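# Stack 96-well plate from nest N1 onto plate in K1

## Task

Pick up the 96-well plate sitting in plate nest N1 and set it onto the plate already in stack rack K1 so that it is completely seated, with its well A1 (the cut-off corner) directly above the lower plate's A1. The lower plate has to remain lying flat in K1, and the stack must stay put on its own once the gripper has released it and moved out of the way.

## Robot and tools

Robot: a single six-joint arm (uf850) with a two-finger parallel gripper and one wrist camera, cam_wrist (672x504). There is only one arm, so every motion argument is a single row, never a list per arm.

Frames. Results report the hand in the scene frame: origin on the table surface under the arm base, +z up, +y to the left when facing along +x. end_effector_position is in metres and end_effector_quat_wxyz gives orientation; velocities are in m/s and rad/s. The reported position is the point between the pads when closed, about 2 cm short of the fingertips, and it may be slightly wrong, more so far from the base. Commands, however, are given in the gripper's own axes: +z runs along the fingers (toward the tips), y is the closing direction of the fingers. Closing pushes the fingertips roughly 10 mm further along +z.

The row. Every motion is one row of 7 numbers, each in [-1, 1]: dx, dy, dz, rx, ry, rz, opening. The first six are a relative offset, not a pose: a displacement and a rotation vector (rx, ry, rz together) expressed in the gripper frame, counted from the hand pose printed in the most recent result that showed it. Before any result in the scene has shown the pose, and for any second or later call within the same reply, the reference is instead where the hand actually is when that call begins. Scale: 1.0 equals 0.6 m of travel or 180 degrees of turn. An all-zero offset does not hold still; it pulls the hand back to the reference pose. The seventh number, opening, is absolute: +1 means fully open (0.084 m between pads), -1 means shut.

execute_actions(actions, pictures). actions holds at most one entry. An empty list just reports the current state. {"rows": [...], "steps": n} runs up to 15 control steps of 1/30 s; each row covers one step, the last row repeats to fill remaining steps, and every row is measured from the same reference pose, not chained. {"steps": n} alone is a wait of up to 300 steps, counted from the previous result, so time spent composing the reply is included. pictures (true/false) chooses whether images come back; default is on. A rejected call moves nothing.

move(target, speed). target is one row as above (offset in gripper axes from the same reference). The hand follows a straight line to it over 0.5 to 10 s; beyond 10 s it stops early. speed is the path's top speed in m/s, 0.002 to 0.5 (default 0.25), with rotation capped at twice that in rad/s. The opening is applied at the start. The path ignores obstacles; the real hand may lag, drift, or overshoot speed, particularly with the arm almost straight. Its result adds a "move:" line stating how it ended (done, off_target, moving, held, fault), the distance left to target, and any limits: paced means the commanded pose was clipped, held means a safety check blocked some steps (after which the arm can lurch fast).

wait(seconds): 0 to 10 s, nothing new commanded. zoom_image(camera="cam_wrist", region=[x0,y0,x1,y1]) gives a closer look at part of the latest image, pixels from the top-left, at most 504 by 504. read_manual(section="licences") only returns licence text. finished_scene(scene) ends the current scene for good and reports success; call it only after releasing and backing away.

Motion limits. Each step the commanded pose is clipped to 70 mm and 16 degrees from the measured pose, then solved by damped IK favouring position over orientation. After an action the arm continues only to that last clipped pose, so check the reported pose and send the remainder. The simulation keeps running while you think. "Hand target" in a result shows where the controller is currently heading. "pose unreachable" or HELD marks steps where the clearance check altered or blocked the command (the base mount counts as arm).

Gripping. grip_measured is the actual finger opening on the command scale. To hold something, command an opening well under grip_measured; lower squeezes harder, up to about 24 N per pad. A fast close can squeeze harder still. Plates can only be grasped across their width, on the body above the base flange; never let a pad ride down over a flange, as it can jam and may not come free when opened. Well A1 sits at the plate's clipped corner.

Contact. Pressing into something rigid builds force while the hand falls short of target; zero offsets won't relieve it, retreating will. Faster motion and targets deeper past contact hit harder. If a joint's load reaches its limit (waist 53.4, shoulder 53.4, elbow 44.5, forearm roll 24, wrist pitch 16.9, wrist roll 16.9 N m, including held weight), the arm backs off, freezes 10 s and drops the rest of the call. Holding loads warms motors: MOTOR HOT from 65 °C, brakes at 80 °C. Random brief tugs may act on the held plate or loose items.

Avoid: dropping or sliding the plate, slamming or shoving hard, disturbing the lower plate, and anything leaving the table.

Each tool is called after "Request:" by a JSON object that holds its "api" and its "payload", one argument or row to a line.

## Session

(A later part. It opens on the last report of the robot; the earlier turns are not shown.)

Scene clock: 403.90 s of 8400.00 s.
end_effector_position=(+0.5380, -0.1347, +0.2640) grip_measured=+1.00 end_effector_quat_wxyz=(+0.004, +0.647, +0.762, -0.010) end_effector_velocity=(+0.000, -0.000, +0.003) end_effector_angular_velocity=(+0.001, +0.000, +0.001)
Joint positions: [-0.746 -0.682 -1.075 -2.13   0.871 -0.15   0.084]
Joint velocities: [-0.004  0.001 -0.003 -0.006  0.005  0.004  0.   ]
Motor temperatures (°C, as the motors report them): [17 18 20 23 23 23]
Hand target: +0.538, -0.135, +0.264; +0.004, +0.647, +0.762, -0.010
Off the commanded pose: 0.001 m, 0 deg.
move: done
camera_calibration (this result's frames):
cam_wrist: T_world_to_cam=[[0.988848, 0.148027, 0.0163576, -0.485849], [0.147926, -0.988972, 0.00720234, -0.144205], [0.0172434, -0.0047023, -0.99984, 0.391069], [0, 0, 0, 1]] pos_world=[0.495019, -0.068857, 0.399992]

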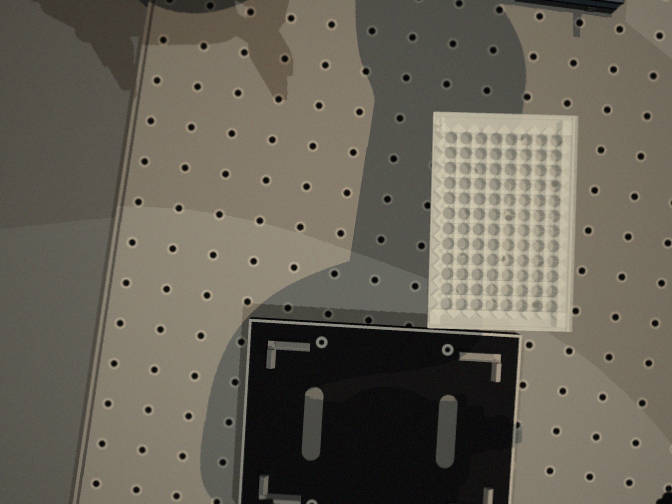

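Request:
{"api": "move", "payload": {
  "target": [0.142,0.115,0.27,0,0,0.007,1],
  "speed": 0.1
}}

Scene clock: 417.10 s of 8400.00 s.
end_effector_position=(+0.5909, -0.0431, +0.1003) grip_measured=+1.00 end_effector_quat_wxyz=(+0.004, +0.656, +0.755, -0.010) end_effector_velocity=(-0.000, +0.000, -0.003) end_effector_angular_velocity=(-0.002, +0.002, -0.000)
Joint positions: [-0.399 -0.776 -1.083 -1.77   0.73  -0.176  0.084]
Joint velocities: [ 0.005 -0.004 -0.002  0.004 -0.003 -0.001  0.   ]
Motor temperatures (°C, as the motors report them): [17 18 20 23 23 23]
Hand target: +0.591, -0.043, +0.100; +0.004, +0.656, +0.755, -0.010
Off the commanded pose: 0.001 m, 0 deg.
After step 90, 7.80 s passed at rest.
move: done
camera_calibration (this result's frames):
cam_wrist: T_world_to_cam=[[0.991868, 0.126167, 0.0167242, -0.551775], [0.126056, -0.991994, 0.00758382, -0.0475575], [0.0175471, -0.00541398, -0.999831, 0.226673], [0, 0, 0, 1]] pos_world=[0.549305, 0.0236665, 0.236223]

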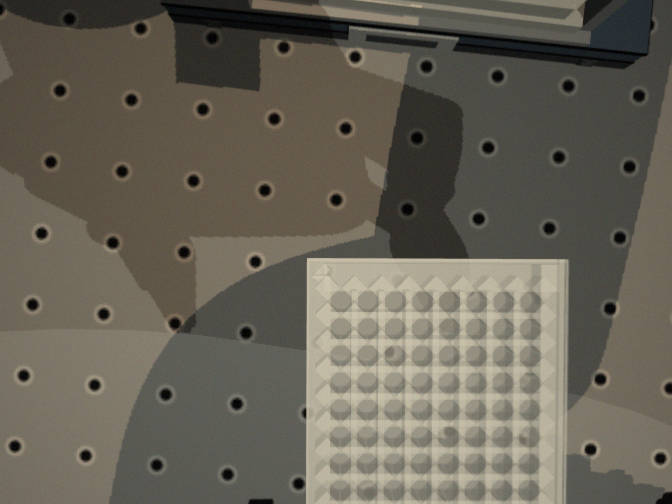

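Request:
{"api": "move", "payload": {
  "target": [0,0.007,0.085,0,0,0,1],
  "speed": 0.04
}}

Request:
{"api": "move", "payload": {
  "target": [0,0,0.022,0,0,0,1],
  "speed": 0.012
}}

Scene clock: 422.60 s of 8400.00 s.
end_effector_position=(+0.5948, -0.0437, +0.0496) grip_measured=+1.00 end_effector_quat_wxyz=(+0.004, +0.656, +0.755, -0.010) end_effector_velocity=(-0.000, -0.000, -0.002) end_effector_angular_velocity=(+0.001, +0.000, +0.000)
Joint positions: [-0.336 -0.867 -1.134 -1.669  0.706 -0.231  0.084]
Joint velocities: [ 0.002 -0.004 -0.002  0.003  0.    -0.003  0.   ]
Motor temperatures (°C, as the motors report them): [17 18 20 23 23 23]
Hand target: +0.595, -0.044, +0.049; +0.004, +0.656, +0.755, -0.010
Off the commanded pose: 0.000 m, 0 deg.
After step 90, 0.87 s passed at rest.
move: done
camera_calibration (this result's frames):
cam_wrist: T_world_to_cam=[[0.991865, 0.126183, 0.0167522, -0.554744], [0.12607, -0.991992, 0.00765598, -0.0481851], [0.0175841, -0.00548175, -0.99983, 0.175892], [0, 0, 0, 1]] pos_world=[0.553213, 0.0231643, 0.185524]

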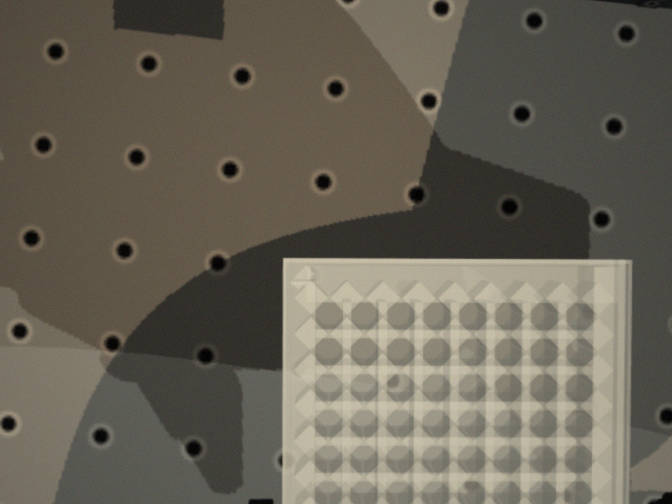

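Scene clock: 423.93 s of 8400.00 s.
end_effector_position=(+0.5947, -0.0439, +0.0367) grip_measured=+1.00 end_effector_quat_wxyz=(+0.004, +0.656, +0.755, -0.010) end_effector_velocity=(+0.000, -0.001, -0.002) end_effector_angular_velocity=(-0.001, -0.001, -0.001)
Joint positions: [-0.321 -0.89  -1.147 -1.643  0.702 -0.247  0.084]
Joint velocities: [ 0.002 -0.004 -0.003  0.005 -0.002 -0.002  0.   ]
Motor temperatures (°C, as the motors report them): [17 18 20 23 23 23]
Hand target: +0.595, -0.044, +0.036; +0.004, +0.656, +0.755, -0.010
Off the commanded pose: 0.000 m, 0 deg.
move: done
camera_calibration (this result's frames):
cam_wrist: T_world_to_cam=[[0.991868, 0.126171, 0.016718, -0.554419], [0.126058, -0.991993, 0.00765672, -0.0483465], [0.0175502, -0.00548701, -0.999831, 0.162955], [0, 0, 0, 1]] pos_world=[0.553145, 0.0228865, 0.172567]

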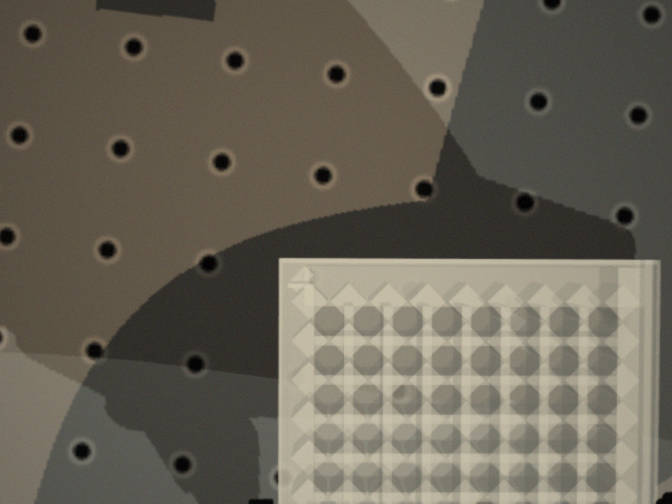

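Request:
{"api": "move", "payload": {
  "target": [0,0,0,0,0,0,0.4]
}}

Request:
{"api": "move", "payload": {
  "target": [0,0,-0.42,0,0,0,0.4],
  "speed": 0.1
}}

Scene clock: 426.70 s of 8400.00 s.
end_effector_position=(+0.5949, -0.0440, +0.0367) grip_measured=+0.88 end_effector_quat_wxyz=(+0.005, +0.656, +0.755, -0.010) end_effector_velocity=(-0.000, +0.000, +0.000) end_effector_angular_velocity=(+0.000, +0.000, -0.000)
Joint positions: [-0.321 -0.89  -1.147 -1.642  0.701 -0.247  0.08 ]
Joint velocities: [-0.     0.     0.001  0.     0.     0.     0.   ]
Motor temperatures (°C, as the motors report them): [17 18 20 23 23 23]
Hand target: +0.595, -0.044, +0.037; +0.004, +0.656, +0.755, -0.010
Off the commanded pose: 0.000 m, 0 deg.
move: done
camera_calibration (this result's frames):
cam_wrist: T_world_to_cam=[[0.991855, 0.126237, 0.0169468, -0.554573], [0.126119, -0.991984, 0.0078795, -0.0484563], [0.0178057, -0.00567802, -0.999825, 0.162854], [0, 0, 0, 1]] pos_world=[0.553267, 0.0228644, 0.172606]

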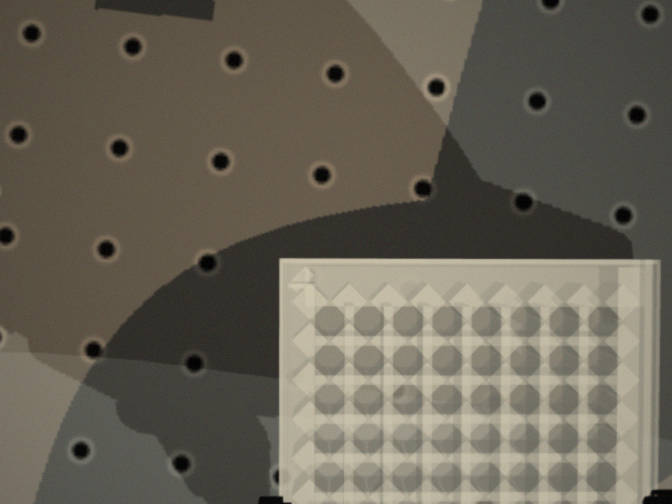

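Scene clock: 429.67 s of 8400.00 s.
end_effector_position=(+0.5962, -0.0385, +0.2878) grip_measured=+0.39 end_effector_quat_wxyz=(+0.005, +0.656, +0.755, -0.010) end_effector_velocity=(+0.001, -0.000, +0.003) end_effector_angular_velocity=(-0.002, -0.001, +0.002)
Joint positions: [-0.623 -0.507 -1.069 -2.16   0.916  0.093  0.061]
Joint velocities: [-0.003  0.004 -0.002 -0.005  0.002  0.002  0.   ]
Motor temperatures (°C, as the motors report them): [17 18 20 23 23 23]
Hand target: +0.596, -0.038, +0.288; +0.005, +0.656, +0.755, -0.010
Off the commanded pose: 0.001 m, 0 deg.
move: done
camera_calibration (this result's frames):
cam_wrist: T_world_to_cam=[[0.991855, 0.126238, 0.0169369, -0.560801], [0.126126, -0.991986, 0.00753654, -0.0450285], [0.0177525, -0.00533899, -0.999828, 0.413986], [0, 0, 0, 1]] pos_world=[0.554563, 0.0283368, 0.423753]

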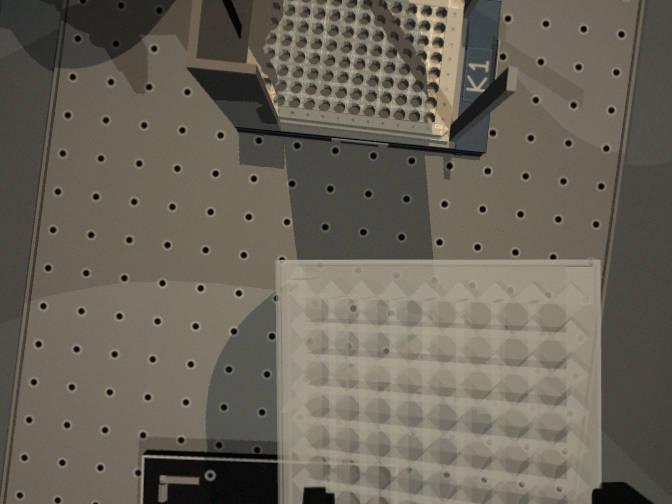

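Request:
{"api": "move", "payload": {
  "target": [0,0,0.3,0,0,0,0.4],
  "speed": 0.08
}}

Scene clock: 434.10 s of 8400.00 s.
end_effector_position=(+0.5952, -0.0424, +0.1085) grip_measured=+0.39 end_effector_quat_wxyz=(+0.005, +0.656, +0.755, -0.010) end_effector_velocity=(-0.000, +0.000, -0.003) end_effector_angular_velocity=(+0.002, +0.000, +0.000)
Joint positions: [-0.406 -0.764 -1.088 -1.795  0.735 -0.152  0.061]
Joint velocities: [ 0.002 -0.005 -0.001  0.005  0.001 -0.004  0.   ]
Motor temperatures (°C, as the motors report them): [17 18 20 23 23 23]
Hand target: +0.595, -0.042, +0.108; +0.005, +0.656, +0.755, -0.010
Off the commanded pose: 0.001 m, 0 deg.
move: done
camera_calibration (this result's frames):
cam_wrist: T_world_to_cam=[[0.991858, 0.126215, 0.0169296, -0.556304], [0.126099, -0.991987, 0.00778155, -0.0474555], [0.0177761, -0.0055834, -0.999826, 0.234667], [0, 0, 0, 1]] pos_world=[0.553587, 0.024449, 0.244414]

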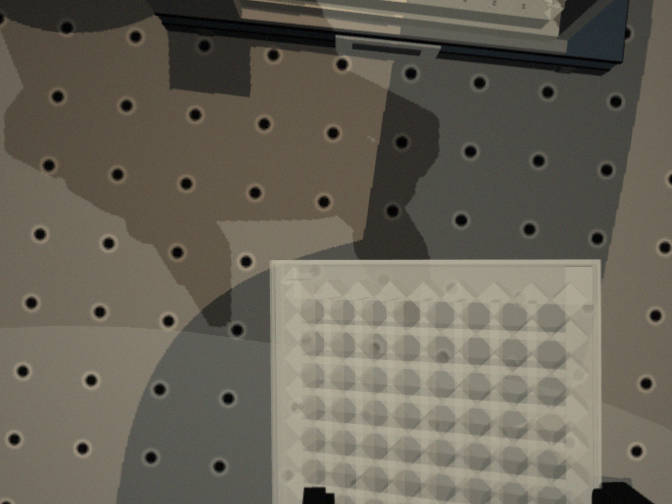

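Request:
{"api": "move", "payload": {
  "target": [0,0,0.09,0,0,0,0.4],
  "speed": 0.03
}}

Request:
{"api": "move", "payload": {
  "target": [0,0,0,0,0,0,1]
}}

Request:
{"api": "move", "payload": {
  "target": [0,0,-0.15,0,0,0,1],
  "speed": 0.05
}}

Scene clock: 439.00 s of 8400.00 s.
end_effector_position=(+0.5950, -0.0436, +0.0549) grip_measured=+0.39 end_effector_quat_wxyz=(+0.005, +0.656, +0.755, -0.010) end_effector_velocity=(+0.000, -0.000, -0.002) end_effector_angular_velocity=(-0.001, -0.000, -0.001)
Joint positions: [-0.342 -0.857 -1.13  -1.68   0.708 -0.225  0.061]
Joint velocities: [ 0.002 -0.004 -0.002  0.004 -0.002 -0.002  0.   ]
Motor temperatures (°C, as the motors report them): [17 18 20 23 23 23]
Hand target: +0.595, -0.044, +0.055; +0.005, +0.656, +0.755, -0.010
Off the commanded pose: 0.000 m, 0 deg.
move: done
camera_calibration (this result's frames):
cam_wrist: T_world_to_cam=[[0.991857, 0.126224, 0.016937, -0.555008], [0.126106, -0.991986, 0.00784646, -0.0481833], [0.0177916, -0.00564671, -0.999826, 0.181008], [0, 0, 0, 1]] pos_world=[0.553345, 0.0232803, 0.190755]

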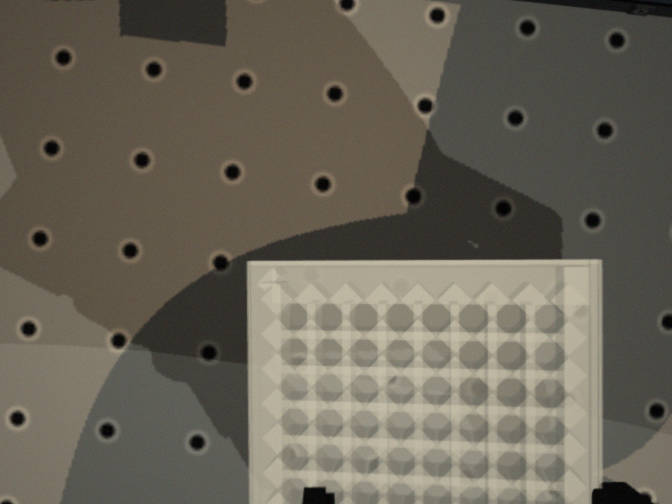

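Scene clock: 439.50 s of 8400.00 s.
end_effector_position=(+0.5950, -0.0436, +0.0549) grip_measured=+1.00 end_effector_quat_wxyz=(+0.005, +0.656, +0.755, -0.010) end_effector_velocity=(-0.000, +0.000, -0.000) end_effector_angular_velocity=(+0.000, +0.001, +0.001)
Joint positions: [-0.342 -0.857 -1.13  -1.68   0.708 -0.225  0.084]
Joint velocities: [ 0.    -0.     0.    -0.001  0.    -0.001  0.   ]
Motor temperatures (°C, as the motors report them): [17 18 20 23 23 23]
Hand target: +0.595, -0.044, +0.055; +0.005, +0.656, +0.755, -0.010
Off the commanded pose: 0.000 m, 0 deg.
move: done
camera_calibration (this result's frames):
cam_wrist: T_world_to_cam=[[0.991857, 0.126225, 0.0169371, -0.555008], [0.126107, -0.991986, 0.00784953, -0.0481849], [0.0177922, -0.00564971, -0.999826, 0.181008], [0, 0, 0, 1]] pos_world=[0.553345, 0.0232797, 0.190755]

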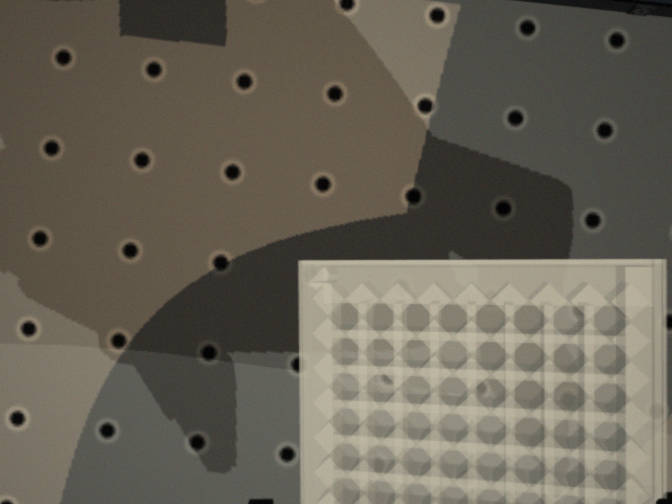

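Scene clock: 441.67 s of 8400.00 s.
end_effector_position=(+0.5954, -0.0416, +0.1444) grip_measured=+1.00 end_effector_quat_wxyz=(+0.005, +0.656, +0.755, -0.010) end_effector_velocity=(-0.001, -0.000, +0.002) end_effector_angular_velocity=(+0.000, +0.002, -0.001)
Joint positions: [-0.449 -0.705 -1.069 -1.873  0.76  -0.1    0.084]
Joint velocities: [-0.003  0.003  0.001 -0.006  0.002  0.005  0.   ]
Motor temperatures (°C, as the motors report them): [17 18 20 23 23 23]
Hand target: +0.595, -0.042, +0.145; +0.005, +0.656, +0.755, -0.010
Off the commanded pose: 0.000 m, 0 deg.
move: done
camera_calibration (this result's frames):
cam_wrist: T_world_to_cam=[[0.99186, 0.126201, 0.0169138, -0.557172], [0.126086, -0.991989, 0.0077261, -0.0469555], [0.0177533, -0.00553062, -0.999827, 0.270533], [0, 0, 0, 1]] pos_world=[0.553754, 0.0252327, 0.280273]

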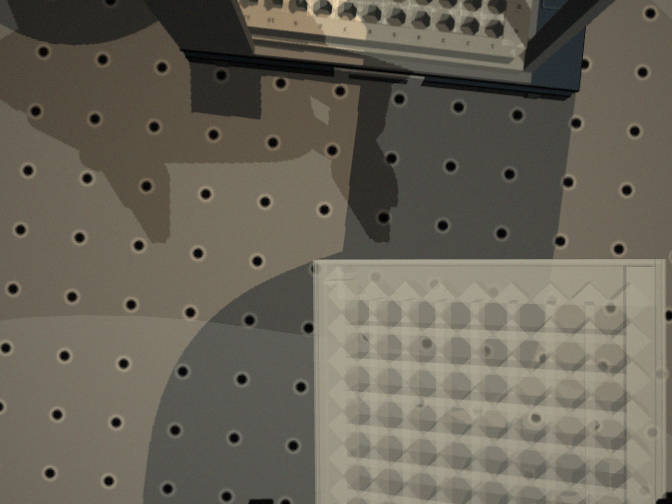

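Request:
{"api": "move", "payload": {
  "target": [0,0,0,0,0,0,-1]
}}

Request:
{"api": "move", "payload": {
  "target": [0,0,0.066,0,0,0,-1],
  "speed": 0.04
}}

Request:
{"api": "move", "payload": {
  "target": [0,0.07,0.085,0,0,0,-1],
  "speed": 0.02
}}

Request:
{"api": "move", "payload": {
  "target": [0,0,0,0,0,0,0]
}}

Request:
{"api": "move", "payload": {
  "target": [-0.1,0,-0.3,0,0,0,1],
  "speed": 0.08
}}

Scene clock: 446.57 s of 8400.00 s.
end_effector_position=(+0.5954, -0.0416, +0.1444) grip_measured=-1.00 end_effector_quat_wxyz=(+0.005, +0.656, +0.755, -0.010) end_effector_velocity=(+0.000, +0.000, +0.000) end_effector_angular_velocity=(-0.000, -0.001, +0.001)
Joint positions: [-0.449 -0.705 -1.069 -1.873  0.76  -0.1    0.   ]
Joint velocities: [-0.     0.001  0.     0.     0.    -0.001  0.   ]
Motor temperatures (°C, as the motors report them): [17 18 20 23 23 23]
Hand target: +0.595, -0.042, +0.144; +0.005, +0.656, +0.755, -0.010
Off the commanded pose: 0.000 m, 0 deg.
After step 90, 1.20 s passed at rest.
move: done
camera_calibration (this result's frames):
cam_wrist: T_world_to_cam=[[0.99186, 0.126204, 0.0169198, -0.557177], [0.126089, -0.991989, 0.00772781, -0.0469574], [0.0177595, -0.00553151, -0.999827, 0.27054], [0, 0, 0, 1]] pos_world=[0.553757, 0.0252333, 0.280283]

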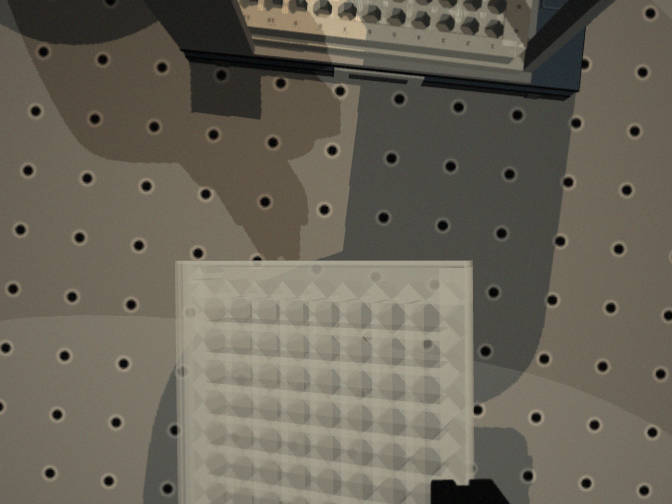

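Scene clock: 447.93 s of 8400.00 s.
end_effector_position=(+0.5952, -0.0425, +0.1051) grip_measured=-1.00 end_effector_quat_wxyz=(+0.005, +0.656, +0.755, -0.010) end_effector_velocity=(+0.000, +0.000, -0.002) end_effector_angular_velocity=(-0.000, -0.001, +0.001)
Joint positions: [-0.402 -0.77  -1.09  -1.787  0.733 -0.157  0.   ]
Joint velocities: [ 0.002 -0.003 -0.001  0.004 -0.001 -0.003  0.   ]
Motor temperatures (°C, as the motors report them): [17 18 20 23 23 23]
Hand target: +0.595, -0.042, +0.105; +0.005, +0.656, +0.755, -0.010
Off the commanded pose: 0.000 m, 0 deg.
move: done
camera_calibration (this result's frames):
cam_wrist: T_world_to_cam=[[0.991857, 0.126223, 0.0169406, -0.55623], [0.126106, -0.991986, 0.00780512, -0.0475091], [0.0177901, -0.00560524, -0.999826, 0.231251], [0, 0, 0, 1]] pos_world=[0.553578, 0.024377, 0.241005]

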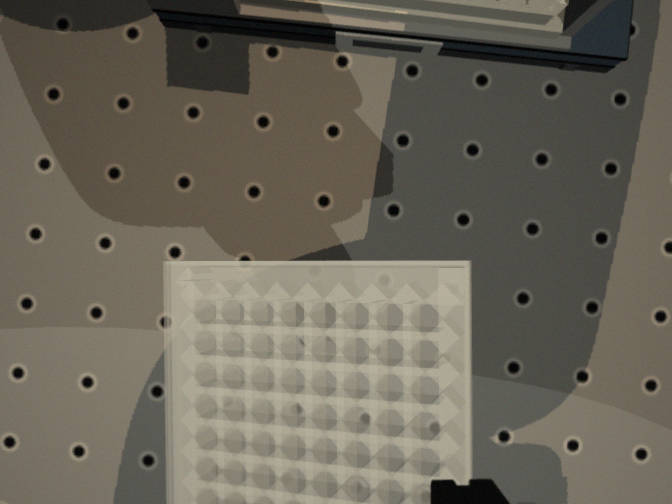

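Scene clock: 451.53 s of 8400.00 s.
end_effector_position=(+0.6364, -0.0376, +0.0540) grip_measured=-1.00 end_effector_quat_wxyz=(+0.005, +0.656, +0.755, -0.010) end_effector_velocity=(+0.002, +0.001, -0.001) end_effector_angular_velocity=(+0.000, -0.001, +0.001)
Joint positions: [-0.322 -0.882 -1.24  -1.76   0.715 -0.094  0.   ]
Joint velocities: [ 0.002 -0.002 -0.004 -0.    -0.     0.002  0.   ]
Motor temperatures (°C, as the motors report them): [17 18 20 23 23 23]
Hand target: +0.637, -0.038, +0.054; +0.005, +0.656, +0.755, -0.010
Off the commanded pose: 0.000 m, 0 deg.
move: done
camera_calibration (this result's frames):
cam_wrist: T_world_to_cam=[[0.991857, 0.126222, 0.0169444, -0.59686], [0.126105, -0.991986, 0.0078018, -0.0475089], [0.0177933, -0.0056015, -0.999826, 0.17944], [0, 0, 0, 1]] pos_world=[0.594798, 0.0292136, 0.189893]

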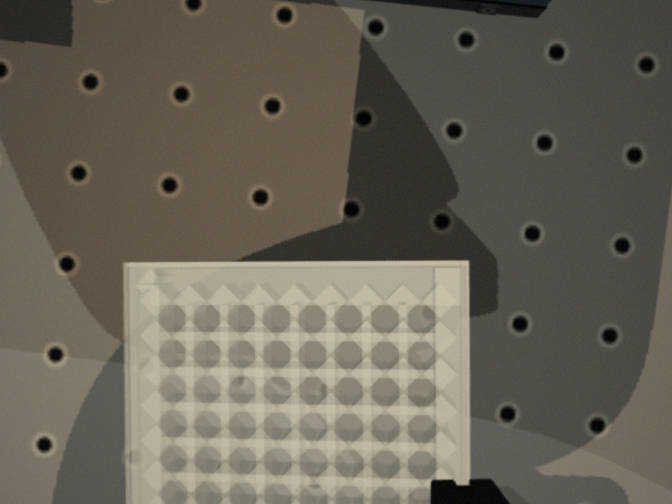

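Scene clock: 452.03 s of 8400.00 s.
end_effector_position=(+0.6364, -0.0376, +0.0540) grip_measured=-0.01 end_effector_quat_wxyz=(+0.005, +0.656, +0.755, -0.010) end_effector_velocity=(+0.000, +0.000, +0.000) end_effector_angular_velocity=(+0.000, -0.001, +0.001)
Joint positions: [-0.322 -0.882 -1.24  -1.76   0.715 -0.094  0.044]
Joint velocities: [-0.     0.001 -0.     0.     0.    -0.     0.   ]
Motor temperatures (°C, as the motors report them): [17 18 20 23 23 23]
Hand target: +0.636, -0.038, +0.054; +0.005, +0.656, +0.755, -0.010
Off the commanded pose: 0.000 m, 0 deg.
move: done
camera_calibration (this result's frames):
cam_wrist: T_world_to_cam=[[0.991858, 0.126219, 0.0169451, -0.59686], [0.126102, -0.991987, 0.00780771, -0.0475092], [0.0177948, -0.00560732, -0.999826, 0.179439], [0, 0, 0, 1]] pos_world=[0.594798, 0.0292128, 0.189893]

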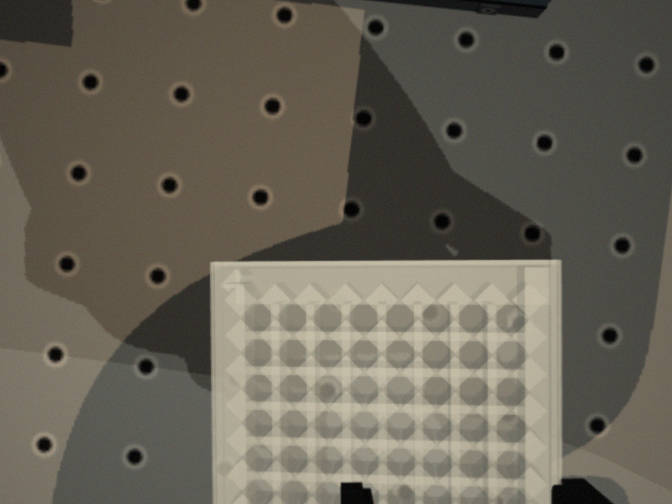

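Scene clock: 454.83 s of 8400.00 s.
end_effector_position=(+0.6460, -0.0929, +0.2346) grip_measured=+1.00 end_effector_quat_wxyz=(+0.005, +0.656, +0.755, -0.010) end_effector_velocity=(+0.001, -0.001, +0.003) end_effector_angular_velocity=(-0.002, -0.000, +0.001)
Joint positions: [-0.584 -0.734 -1.284 -2.128  0.892  0.094  0.084]
Joint velocities: [-0.004  0.001 -0.003 -0.006  0.002  0.003  0.   ]
Motor temperatures (°C, as the motors report them): [17 18 20 23 23 23]
Hand target: +0.646, -0.093, +0.235; +0.005, +0.656, +0.755, -0.010
Off the commanded pose: 0.001 m, 0 deg.
move: done
camera_calibration (this result's frames):
cam_wrist: T_world_to_cam=[[0.991852, 0.126262, 0.0169505, -0.602417], [0.12615, -0.991982, 0.00755953, -0.104916], [0.0177691, -0.00535963, -0.999828, 0.359525], [0, 0, 0, 1]] pos_world=[0.604355, -0.0260853, 0.370467]

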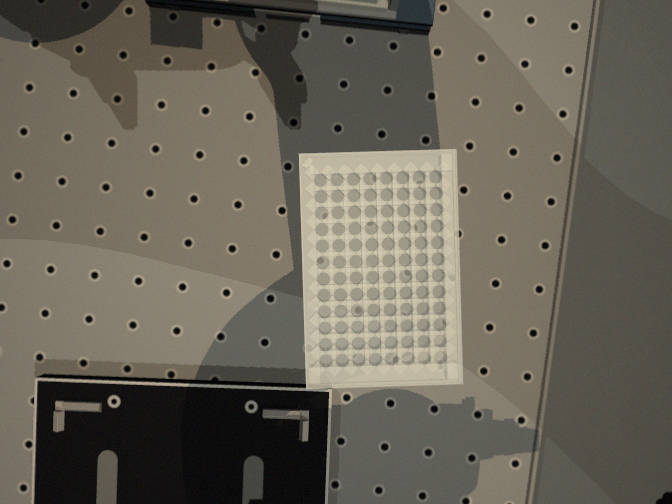

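Request:
{"api": "move", "payload": {
  "target": [0.1,0.003,0.305,0,0,-0.008,1],
  "speed": 0.1
}}

Scene clock: 461.20 s of 8400.00 s.
end_effector_position=(+0.6382, -0.0374, +0.0510) grip_measured=+1.00 end_effector_quat_wxyz=(+0.004, +0.646, +0.763, -0.010) end_effector_velocity=(-0.000, +0.000, -0.003) end_effector_angular_velocity=(-0.000, -0.000, -0.001)
Joint positions: [-0.318 -0.888 -1.247 -1.758  0.714 -0.116  0.084]
Joint velocities: [ 0.004 -0.004 -0.001  0.007 -0.002 -0.003  0.   ]
Motor temperatures (°C, as the motors report them): [17 18 20 23 23 23]
Hand target: +0.638, -0.037, +0.051; +0.004, +0.646, +0.763, -0.010
Off the commanded pose: 0.001 m, 0 deg.
After step 90, 0.97 s passed at rest.
move: done
camera_calibration (this result's frames):
cam_wrist: T_world_to_cam=[[0.98839, 0.151049, 0.0164368, -0.595409], [0.150942, -0.988514, 0.00758612, -0.0632057], [0.0173939, -0.00501704, -0.999836, 0.176676], [0, 0, 0, 1]] pos_world=[0.594964, 0.0283427, 0.186913]

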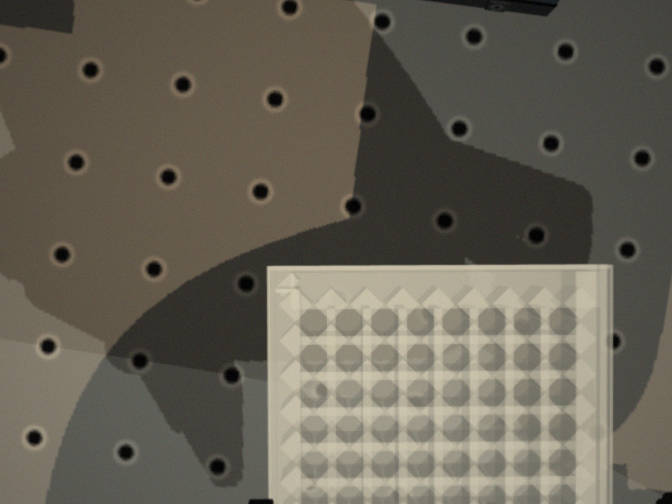

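Request:
{"api": "move", "payload": {
  "target": [0,-0.0065,0,0,0,0,1],
  "speed": 0.03
}}

Request:
{"api": "move", "payload": {
  "target": [0,0,0.028,0,0,0,1],
  "speed": 0.012
}}

Request:
{"api": "move", "payload": {
  "target": [0,0,0,0,0,0,0.2]
}}

Request:
{"api": "move", "payload": {
  "target": [0,0,-0.1,0,0,0,0.2],
  "speed": 0.03
}}

Scene clock: 464.70 s of 8400.00 s.
end_effector_position=(+0.6345, -0.0380, +0.0510) grip_measured=+1.00 end_effector_quat_wxyz=(+0.004, +0.646, +0.763, -0.010) end_effector_velocity=(-0.001, +0.000, +0.000) end_effector_angular_velocity=(+0.001, +0.000, +0.001)
Joint positions: [-0.32  -0.886 -1.237 -1.751  0.713 -0.128  0.084]
Joint velocities: [-0.001  0.001  0.004  0.002  0.001 -0.004  0.   ]
Motor temperatures (°C, as the motors report them): [17 18 20 23 23 23]
Hand target: +0.634, -0.038, +0.051; +0.004, +0.646, +0.763, -0.010
Off the commanded pose: 0.000 m, 0 deg.
move: done
camera_calibration (this result's frames):
cam_wrist: T_world_to_cam=[[0.988392, 0.151035, 0.016409, -0.591641], [0.150928, -0.988516, 0.0075816, -0.0632546], [0.0173656, -0.00501702, -0.999837, 0.176778], [0, 0, 0, 1]] pos_world=[0.591251, 0.0277173, 0.186937]

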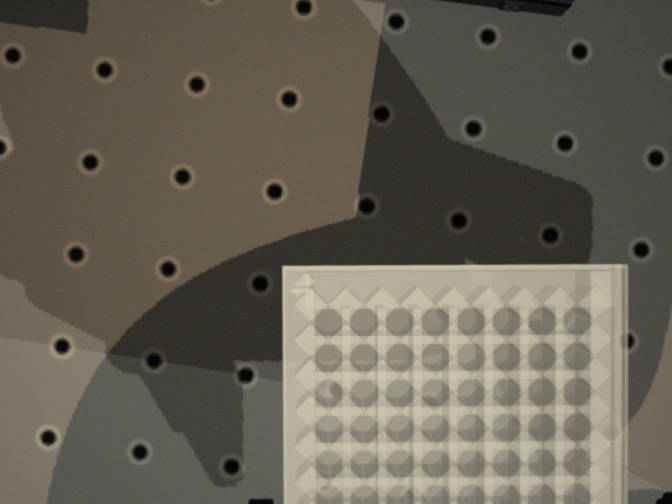

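Scene clock: 466.33 s of 8400.00 s.
end_effector_position=(+0.6345, -0.0385, +0.0346) grip_measured=+1.00 end_effector_quat_wxyz=(+0.005, +0.646, +0.763, -0.010) end_effector_velocity=(-0.000, +0.000, -0.002) end_effector_angular_velocity=(+0.001, -0.000, -0.001)
Joint positions: [-0.302 -0.914 -1.254 -1.721  0.705 -0.145  0.084]
Joint velocities: [ 0.002 -0.004 -0.002  0.004 -0.    -0.002  0.   ]
Motor temperatures (°C, as the motors report them): [17 18 20 23 23 23]
Hand target: +0.634, -0.038, +0.034; +0.004, +0.646, +0.763, -0.010
Off the commanded pose: 0.000 m, 0 deg.
move: done
camera_calibration (this result's frames):
cam_wrist: T_world_to_cam=[[0.988381, 0.15109, 0.0165794, -0.591334], [0.150978, -0.988506, 0.00779239, -0.0635984], [0.0175662, -0.00519873, -0.999832, 0.160242], [0, 0, 0, 1]] pos_world=[0.59125, 0.02731, 0.170514]

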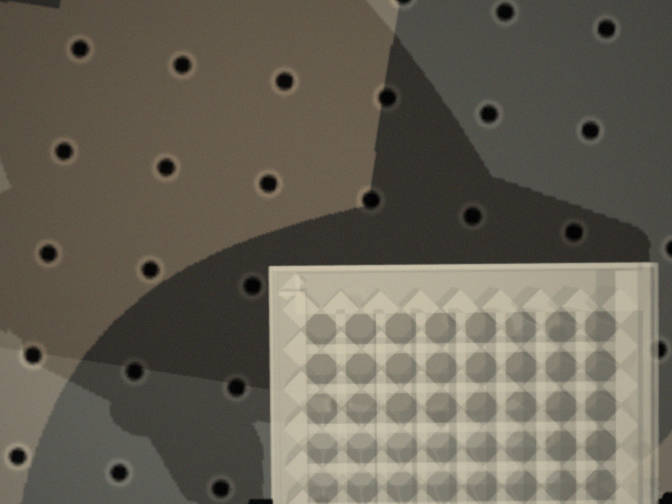

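Scene clock: 466.83 s of 8400.00 s.
end_effector_position=(+0.6345, -0.0385, +0.0347) grip_measured=+0.95 end_effector_quat_wxyz=(+0.005, +0.646, +0.763, -0.010) end_effector_velocity=(+0.000, +0.000, +0.000) end_effector_angular_velocity=(+0.000, -0.000, +0.000)
Joint positions: [-0.302 -0.914 -1.254 -1.721  0.705 -0.145  0.082]
Joint velocities: [-0.     0.001 -0.    -0.     0.     0.     0.   ]
Motor temperatures (°C, as the motors report them): [17 18 20 23 23 23]
Hand target: +0.634, -0.038, +0.035; +0.005, +0.646, +0.763, -0.010
Off the commanded pose: 0.000 m, 0 deg.
move: done
camera_calibration (this result's frames):
cam_wrist: T_world_to_cam=[[0.988376, 0.151112, 0.0166512, -0.591368], [0.150999, -0.988503, 0.00784024, -0.0636388], [0.0176445, -0.0052348, -0.999831, 0.160245], [0, 0, 0, 1]] pos_world=[0.591276, 0.0272943, 0.170564]

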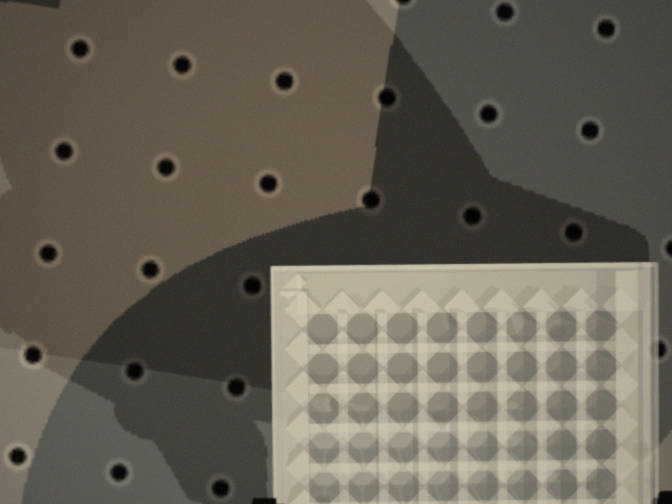

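Scene clock: 469.17 s of 8400.00 s.
end_effector_position=(+0.6348, -0.0372, +0.0943) grip_measured=+0.95 end_effector_quat_wxyz=(+0.005, +0.646, +0.763, -0.010) end_effector_velocity=(-0.000, +0.000, +0.002) end_effector_angular_velocity=(-0.001, +0.000, +0.001)
Joint positions: [-0.368 -0.813 -1.202 -1.832  0.738 -0.079  0.082]
Joint velocities: [-0.002  0.004  0.002 -0.005  0.001  0.002  0.   ]
Motor temperatures (°C, as the motors report them): [17 18 20 23 23 23]
Hand target: +0.635, -0.037, +0.095; +0.005, +0.646, +0.763, -0.010
Off the commanded pose: 0.000 m, 0 deg.
move: done
camera_calibration (this result's frames):
cam_wrist: T_world_to_cam=[[0.988378, 0.151101, 0.0166366, -0.5928], [0.15099, -0.988505, 0.00777096, -0.0628269], [0.0176196, -0.0051687, -0.999831, 0.219908], [0, 0, 0, 1]] pos_world=[0.591522, 0.0286046, 0.230221]

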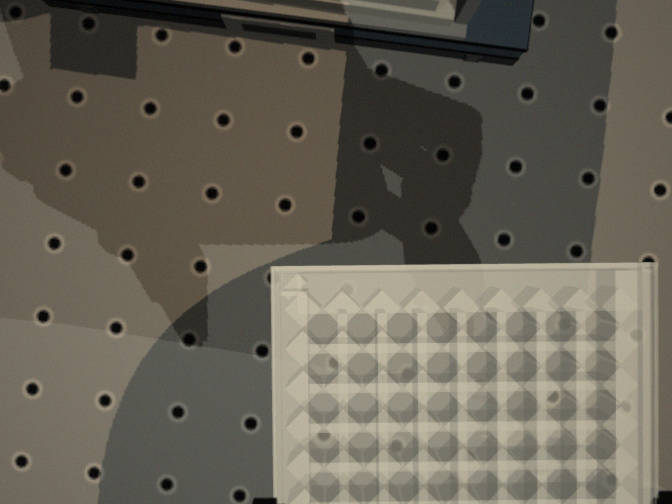

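Request:
{"api": "move", "payload": {
  "target": [0,0,-0.35,0,0,0.543,0.2],
  "speed": 0.1
}}

Scene clock: 483.77 s of 8400.00 s.
end_effector_position=(+0.6359, -0.0325, +0.3037) grip_measured=+0.95 end_effector_quat_wxyz=(+0.010, +1.000, +0.016, -0.003) end_effector_velocity=(+0.000, +0.001, +0.002) end_effector_angular_velocity=(+0.002, +0.001, -0.012)
Joint positions: [-0.607 -0.53  -1.181 -2.203  0.959  1.869  0.082]
Joint velocities: [-0.001  0.001 -0.002 -0.003  0.005  0.015 -0.   ]
Motor temperatures (°C, as the motors report them): [17 18 20 23 23 23]
Hand target: +0.636, -0.033, +0.304; +0.010, +1.000, +0.015, -0.003
Off the commanded pose: 0.001 m, 0 deg.
After step 90, 2.70 s passed at rest.
move: done
camera_calibration (this result's frames):
cam_wrist: T_world_to_cam=[[0.0178156, -0.998757, 0.0465562, -0.0274306], [-0.999816, -0.0181246, -0.00622415, 0.707532], [0.00706022, -0.0464367, -0.998896, 0.434376], [0, 0, 0, 1]] pos_world=[0.704824, 0.00559822, 0.439577]

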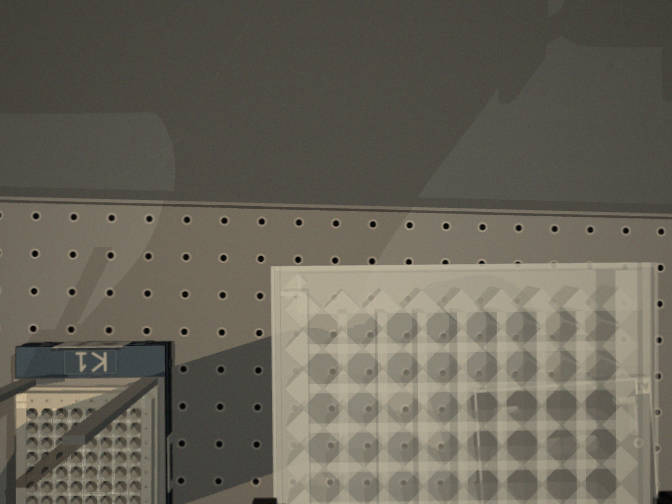

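Request:
{"api": "move", "payload": {
  "target": [-0.131,-0.2975,0,0.0148,-0.002,0,0.2],
  "speed": 0.12
}}

Request:
{"api": "move", "payload": {
  "target": [0,0,0.2,0,0,0,0.2],
  "speed": 0.05
}}

Scene clock: 489.00 s of 8400.00 s.
end_effector_position=(+0.5510, +0.1425, +0.3002) grip_measured=+0.95 end_effector_quat_wxyz=(-0.013, +1.000, +0.016, -0.007) end_effector_velocity=(-0.001, +0.002, -0.000) end_effector_angular_velocity=(+0.000, +0.001, +0.000)
Joint positions: [-0.442 -0.095 -0.789 -2.129  0.944  1.976  0.082]
Joint velocities: [ 0.003  0.005  0.004 -0.001 -0.     0.003 -0.   ]
Motor temperatures (°C, as the motors report them): [17 18 20 23 23 23]
Hand target: +0.551, +0.143, +0.300; -0.013, +1.000, +0.016, -0.007
Off the commanded pose: 0.001 m, 0 deg.
After step 90, 0.10 s passed at rest.
move: done
camera_calibration (this result's frames):
cam_wrist: T_world_to_cam=[[0.017423, -0.999848, 0.000238325, 0.163363], [-0.999848, -0.0174228, 0.000899977, 0.623571], [-0.000895688, -0.000253969, -1, 0.437739], [0, 0, 0, 1]] pos_world=[0.621022, 0.174314, 0.437139]

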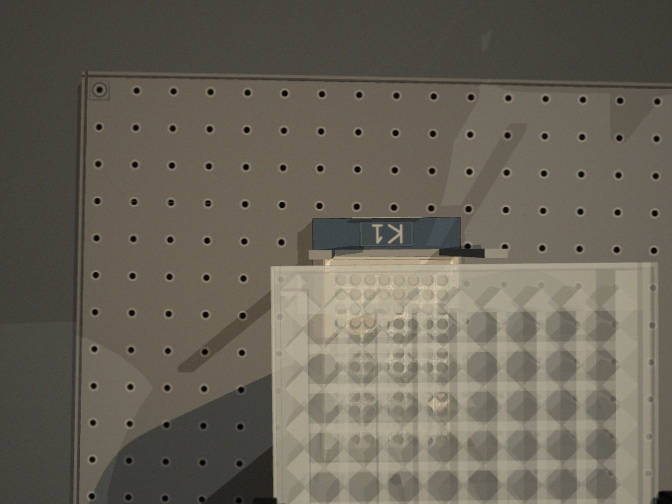

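Scene clock: 491.77 s of 8400.00 s.
end_effector_position=(+0.5494, +0.1454, +0.1809) grip_measured=+0.95 end_effector_quat_wxyz=(-0.013, +1.000, +0.016, -0.007) end_effector_velocity=(+0.001, +0.000, -0.002) end_effector_angular_velocity=(+0.001, -0.002, -0.000)
Joint positions: [-0.254 -0.274 -0.763 -1.846  0.765  1.785  0.082]
Joint velocities: [ 0.004 -0.004 -0.001  0.009 -0.002 -0.005  0.   ]
Motor temperatures (°C, as the motors report them): [17 18 20 23 23 23]
Hand target: +0.549, +0.145, +0.181; -0.013, +1.000, +0.016, -0.007
Off the commanded pose: 0.001 m, 0 deg.
move: done
camera_calibration (this result's frames):
cam_wrist: T_world_to_cam=[[0.0173895, -0.999849, 0.000444462, 0.166292], [-0.999848, -0.0173891, 0.000898871, 0.62213], [-0.000891006, -0.000460026, -0.999999, 0.318437], [0, 0, 0, 1]] pos_world=[0.619428, 0.177231, 0.317804]

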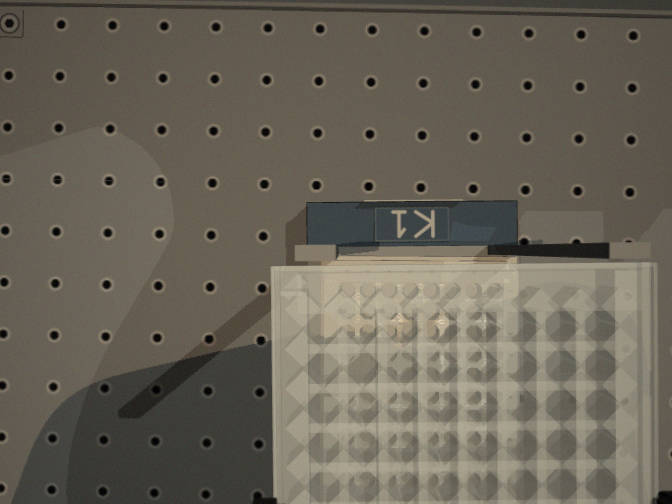

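Request:
{"api": "move", "payload": {
  "target": [0,0.0125,0.13,0,0,0,0.2],
  "speed": 0.03
}}

Scene clock: 497.33 s of 8400.00 s.
end_effector_position=(+0.5532, +0.1392, +0.1045) grip_measured=+0.21 end_effector_quat_wxyz=(-0.011, +1.000, +0.017, -0.003) end_effector_velocity=(-0.000, +0.000, -0.003) end_effector_angular_velocity=(+0.004, +0.001, +0.001)
Joint positions: [-0.154 -0.435 -0.806 -1.623  0.699  1.612  0.053]
Joint velocities: [ 0.003 -0.006 -0.002  0.006  0.003 -0.006 -0.   ]
Motor temperatures (°C, as the motors report them): [17 18 20 23 24 23]
Hand target: +0.549, +0.140, +0.103; -0.013, +1.000, +0.016, -0.007
Off the commanded pose: 0.005 m, 0 deg.
move: off_target
camera_calibration (this result's frames):
cam_wrist: T_world_to_cam=[[0.0198674, -0.999794, 0.0041356, 0.158324], [-0.999784, -0.0198921, -0.00601538, 0.626965], [0.00609641, -0.00401519, -0.999973, 0.238674], [0, 0, 0, 1]] pos_world=[0.622229, 0.171722, 0.241784]

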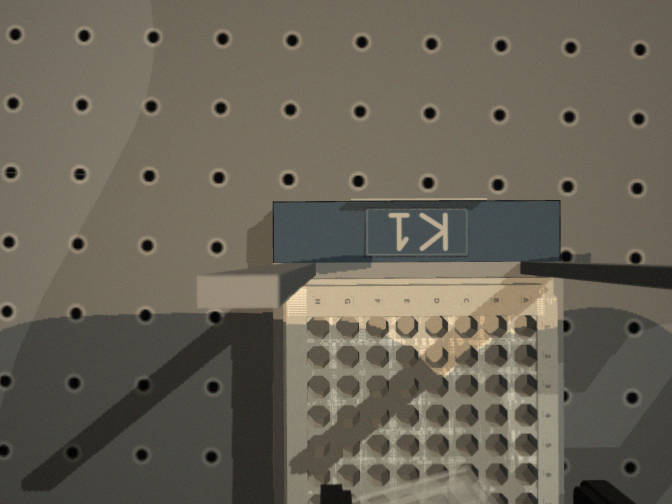

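Request:
{"api": "move", "payload": {
  "target": [0,0,-0.25,0,0,0,0.0],
  "speed": 0.05
}}

Scene clock: 502.43 s of 8400.00 s.
end_effector_position=(+0.5541, +0.1361, +0.2538) grip_measured=-0.01 end_effector_quat_wxyz=(-0.011, +1.000, +0.017, -0.003) end_effector_velocity=(-0.000, -0.000, +0.002) end_effector_angular_velocity=(-0.001, +0.000, -0.000)
Joint positions: [-0.378 -0.171 -0.777 -2.025  0.861  1.896  0.044]
Joint velocities: [-0.004  0.003 -0.001 -0.006  0.003  0.004 -0.   ]
Motor temperatures (°C, as the motors report them): [17 18 20 23 24 23]
Hand target: +0.554, +0.136, +0.254; -0.011, +1.000, +0.017, -0.003
Off the commanded pose: 0.001 m, 0 deg.
move: done
camera_calibration (this result's frames):
cam_wrist: T_world_to_cam=[[0.0198796, -0.999795, 0.00390732, 0.15464], [-0.999784, -0.0199028, -0.00598838, 0.628673], [0.00606492, -0.00378743, -0.999974, 0.387912], [0, 0, 0, 1]] pos_world=[0.62311, 0.16859, 0.391063]

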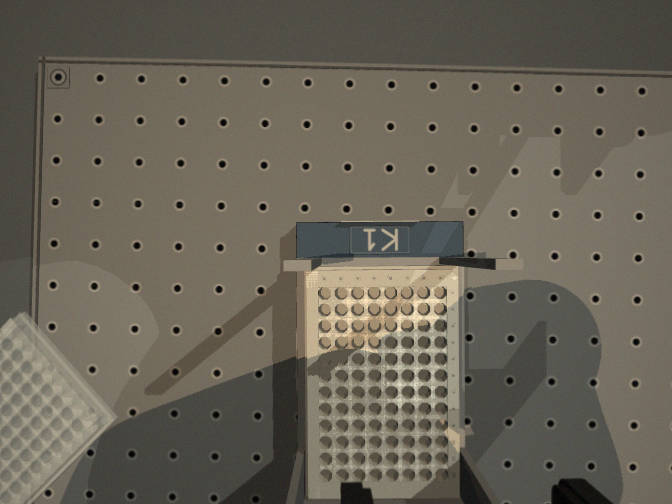

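Request:
{"api": "move", "payload": {
  "target": [-0.05,-0.3,-0.1,0,0,0,1],
  "speed": 0.12
}}

Scene clock: 508.67 s of 8400.00 s.
end_effector_position=(+0.5178, +0.3128, +0.3175) grip_measured=+1.00 end_effector_quat_wxyz=(-0.011, +1.000, +0.017, -0.003) end_effector_velocity=(-0.000, +0.003, +0.001) end_effector_angular_velocity=(-0.000, -0.000, -0.000)
Joint positions: [-0.148  0.258 -0.711 -2.189  0.907  2.409  0.084]
Joint velocities: [ 0.004  0.004 -0.002 -0.003  0.     0.009 -0.   ]
Motor temperatures (°C, as the motors report them): [17 18 20 23 24 23]
Hand target: +0.518, +0.313, +0.318; -0.011, +1.000, +0.017, -0.003
Off the commanded pose: 0.001 m, 0 deg.
After step 90, 1.13 s passed at rest.
move: done
camera_calibration (this result's frames):
cam_wrist: T_world_to_cam=[[0.019743, -0.999798, 0.00372571, 0.331879], [-0.999788, -0.0197642, -0.00574011, 0.596216], [0.00581258, -0.0036116, -0.999977, 0.452574], [0, 0, 0, 1]] pos_world=[0.586907, 0.34523, 0.45475]

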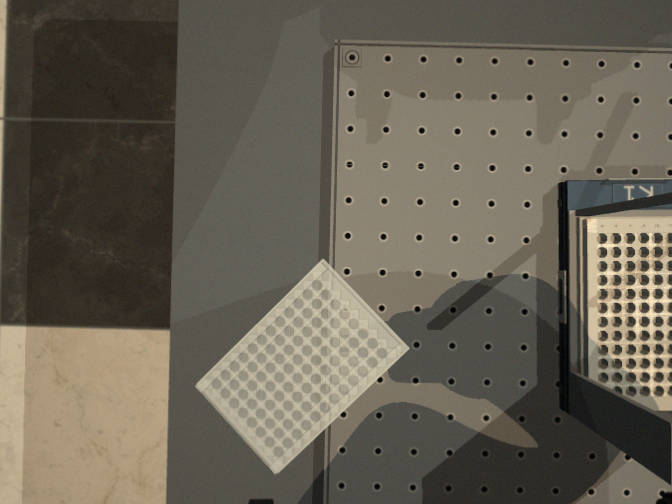

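Request:
{"api": "zoom_image", "payload": {
  "camera": "cam_wrist",
  "region": [180,240,430,490]
}}

Region (180, 240, 430, 490) of cam_wrist's 672x504 image, scaled by 2.016, with more detail than that image has.

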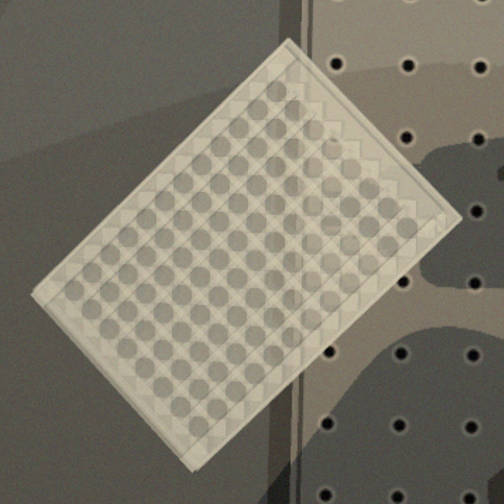

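Request:
{"api": "move", "payload": {
  "target": [-0.008,-0.083,0.28,0,0,0.253,1],
  "speed": 0.1
}}

Scene clock: 520.03 s of 8400.00 s.
end_effector_position=(+0.5102, +0.3657, +0.1513) grip_measured=+1.00 end_effector_quat_wxyz=(-0.009, +0.929, -0.371, -0.007) end_effector_velocity=(+0.000, +0.001, -0.002) end_effector_angular_velocity=(+0.001, +0.000, -0.009)
Joint positions: [ 0.233  0.005 -0.71  -1.806  0.543  3.036  0.084]
Joint velocities: [ 0.004 -0.003 -0.002  0.007 -0.002  0.005  0.   ]
Motor temperatures (°C, as the motors report them): [17 18 20 23 24 23]
Hand target: +0.510, +0.366, +0.151; -0.009, +0.928, -0.371, -0.007
Off the commanded pose: 0.001 m, 0 deg.
After step 90, 4.00 s passed at rest.
move: done
camera_calibration (this result's frames):
cam_wrist: T_world_to_cam=[[-0.698858, -0.715099, 0.0151836, 0.646287], [-0.715078, 0.699002, 0.00776774, 0.178528], [-0.0161681, -0.00542893, -0.999855, 0.298549], [0, 0, 0, 1]] pos_world=[0.584151, 0.338988, 0.287306]

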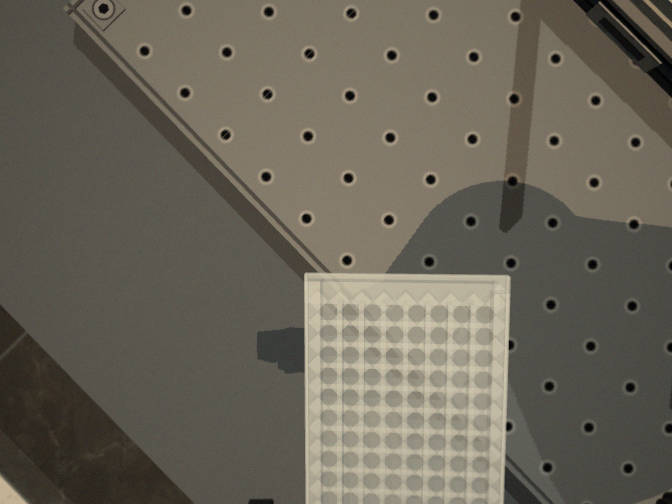

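Request:
{"api": "zoom_image", "payload": {
  "camera": "cam_wrist",
  "region": [290,260,530,360]
}}

Region (290, 260, 530, 360) of cam_wrist's 672x504 image, scaled by 2.100, with more detail than that image has; it fills the top 210 rows of this view, and the rest is white.

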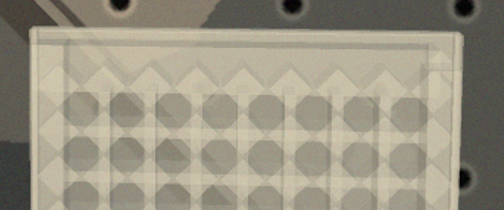

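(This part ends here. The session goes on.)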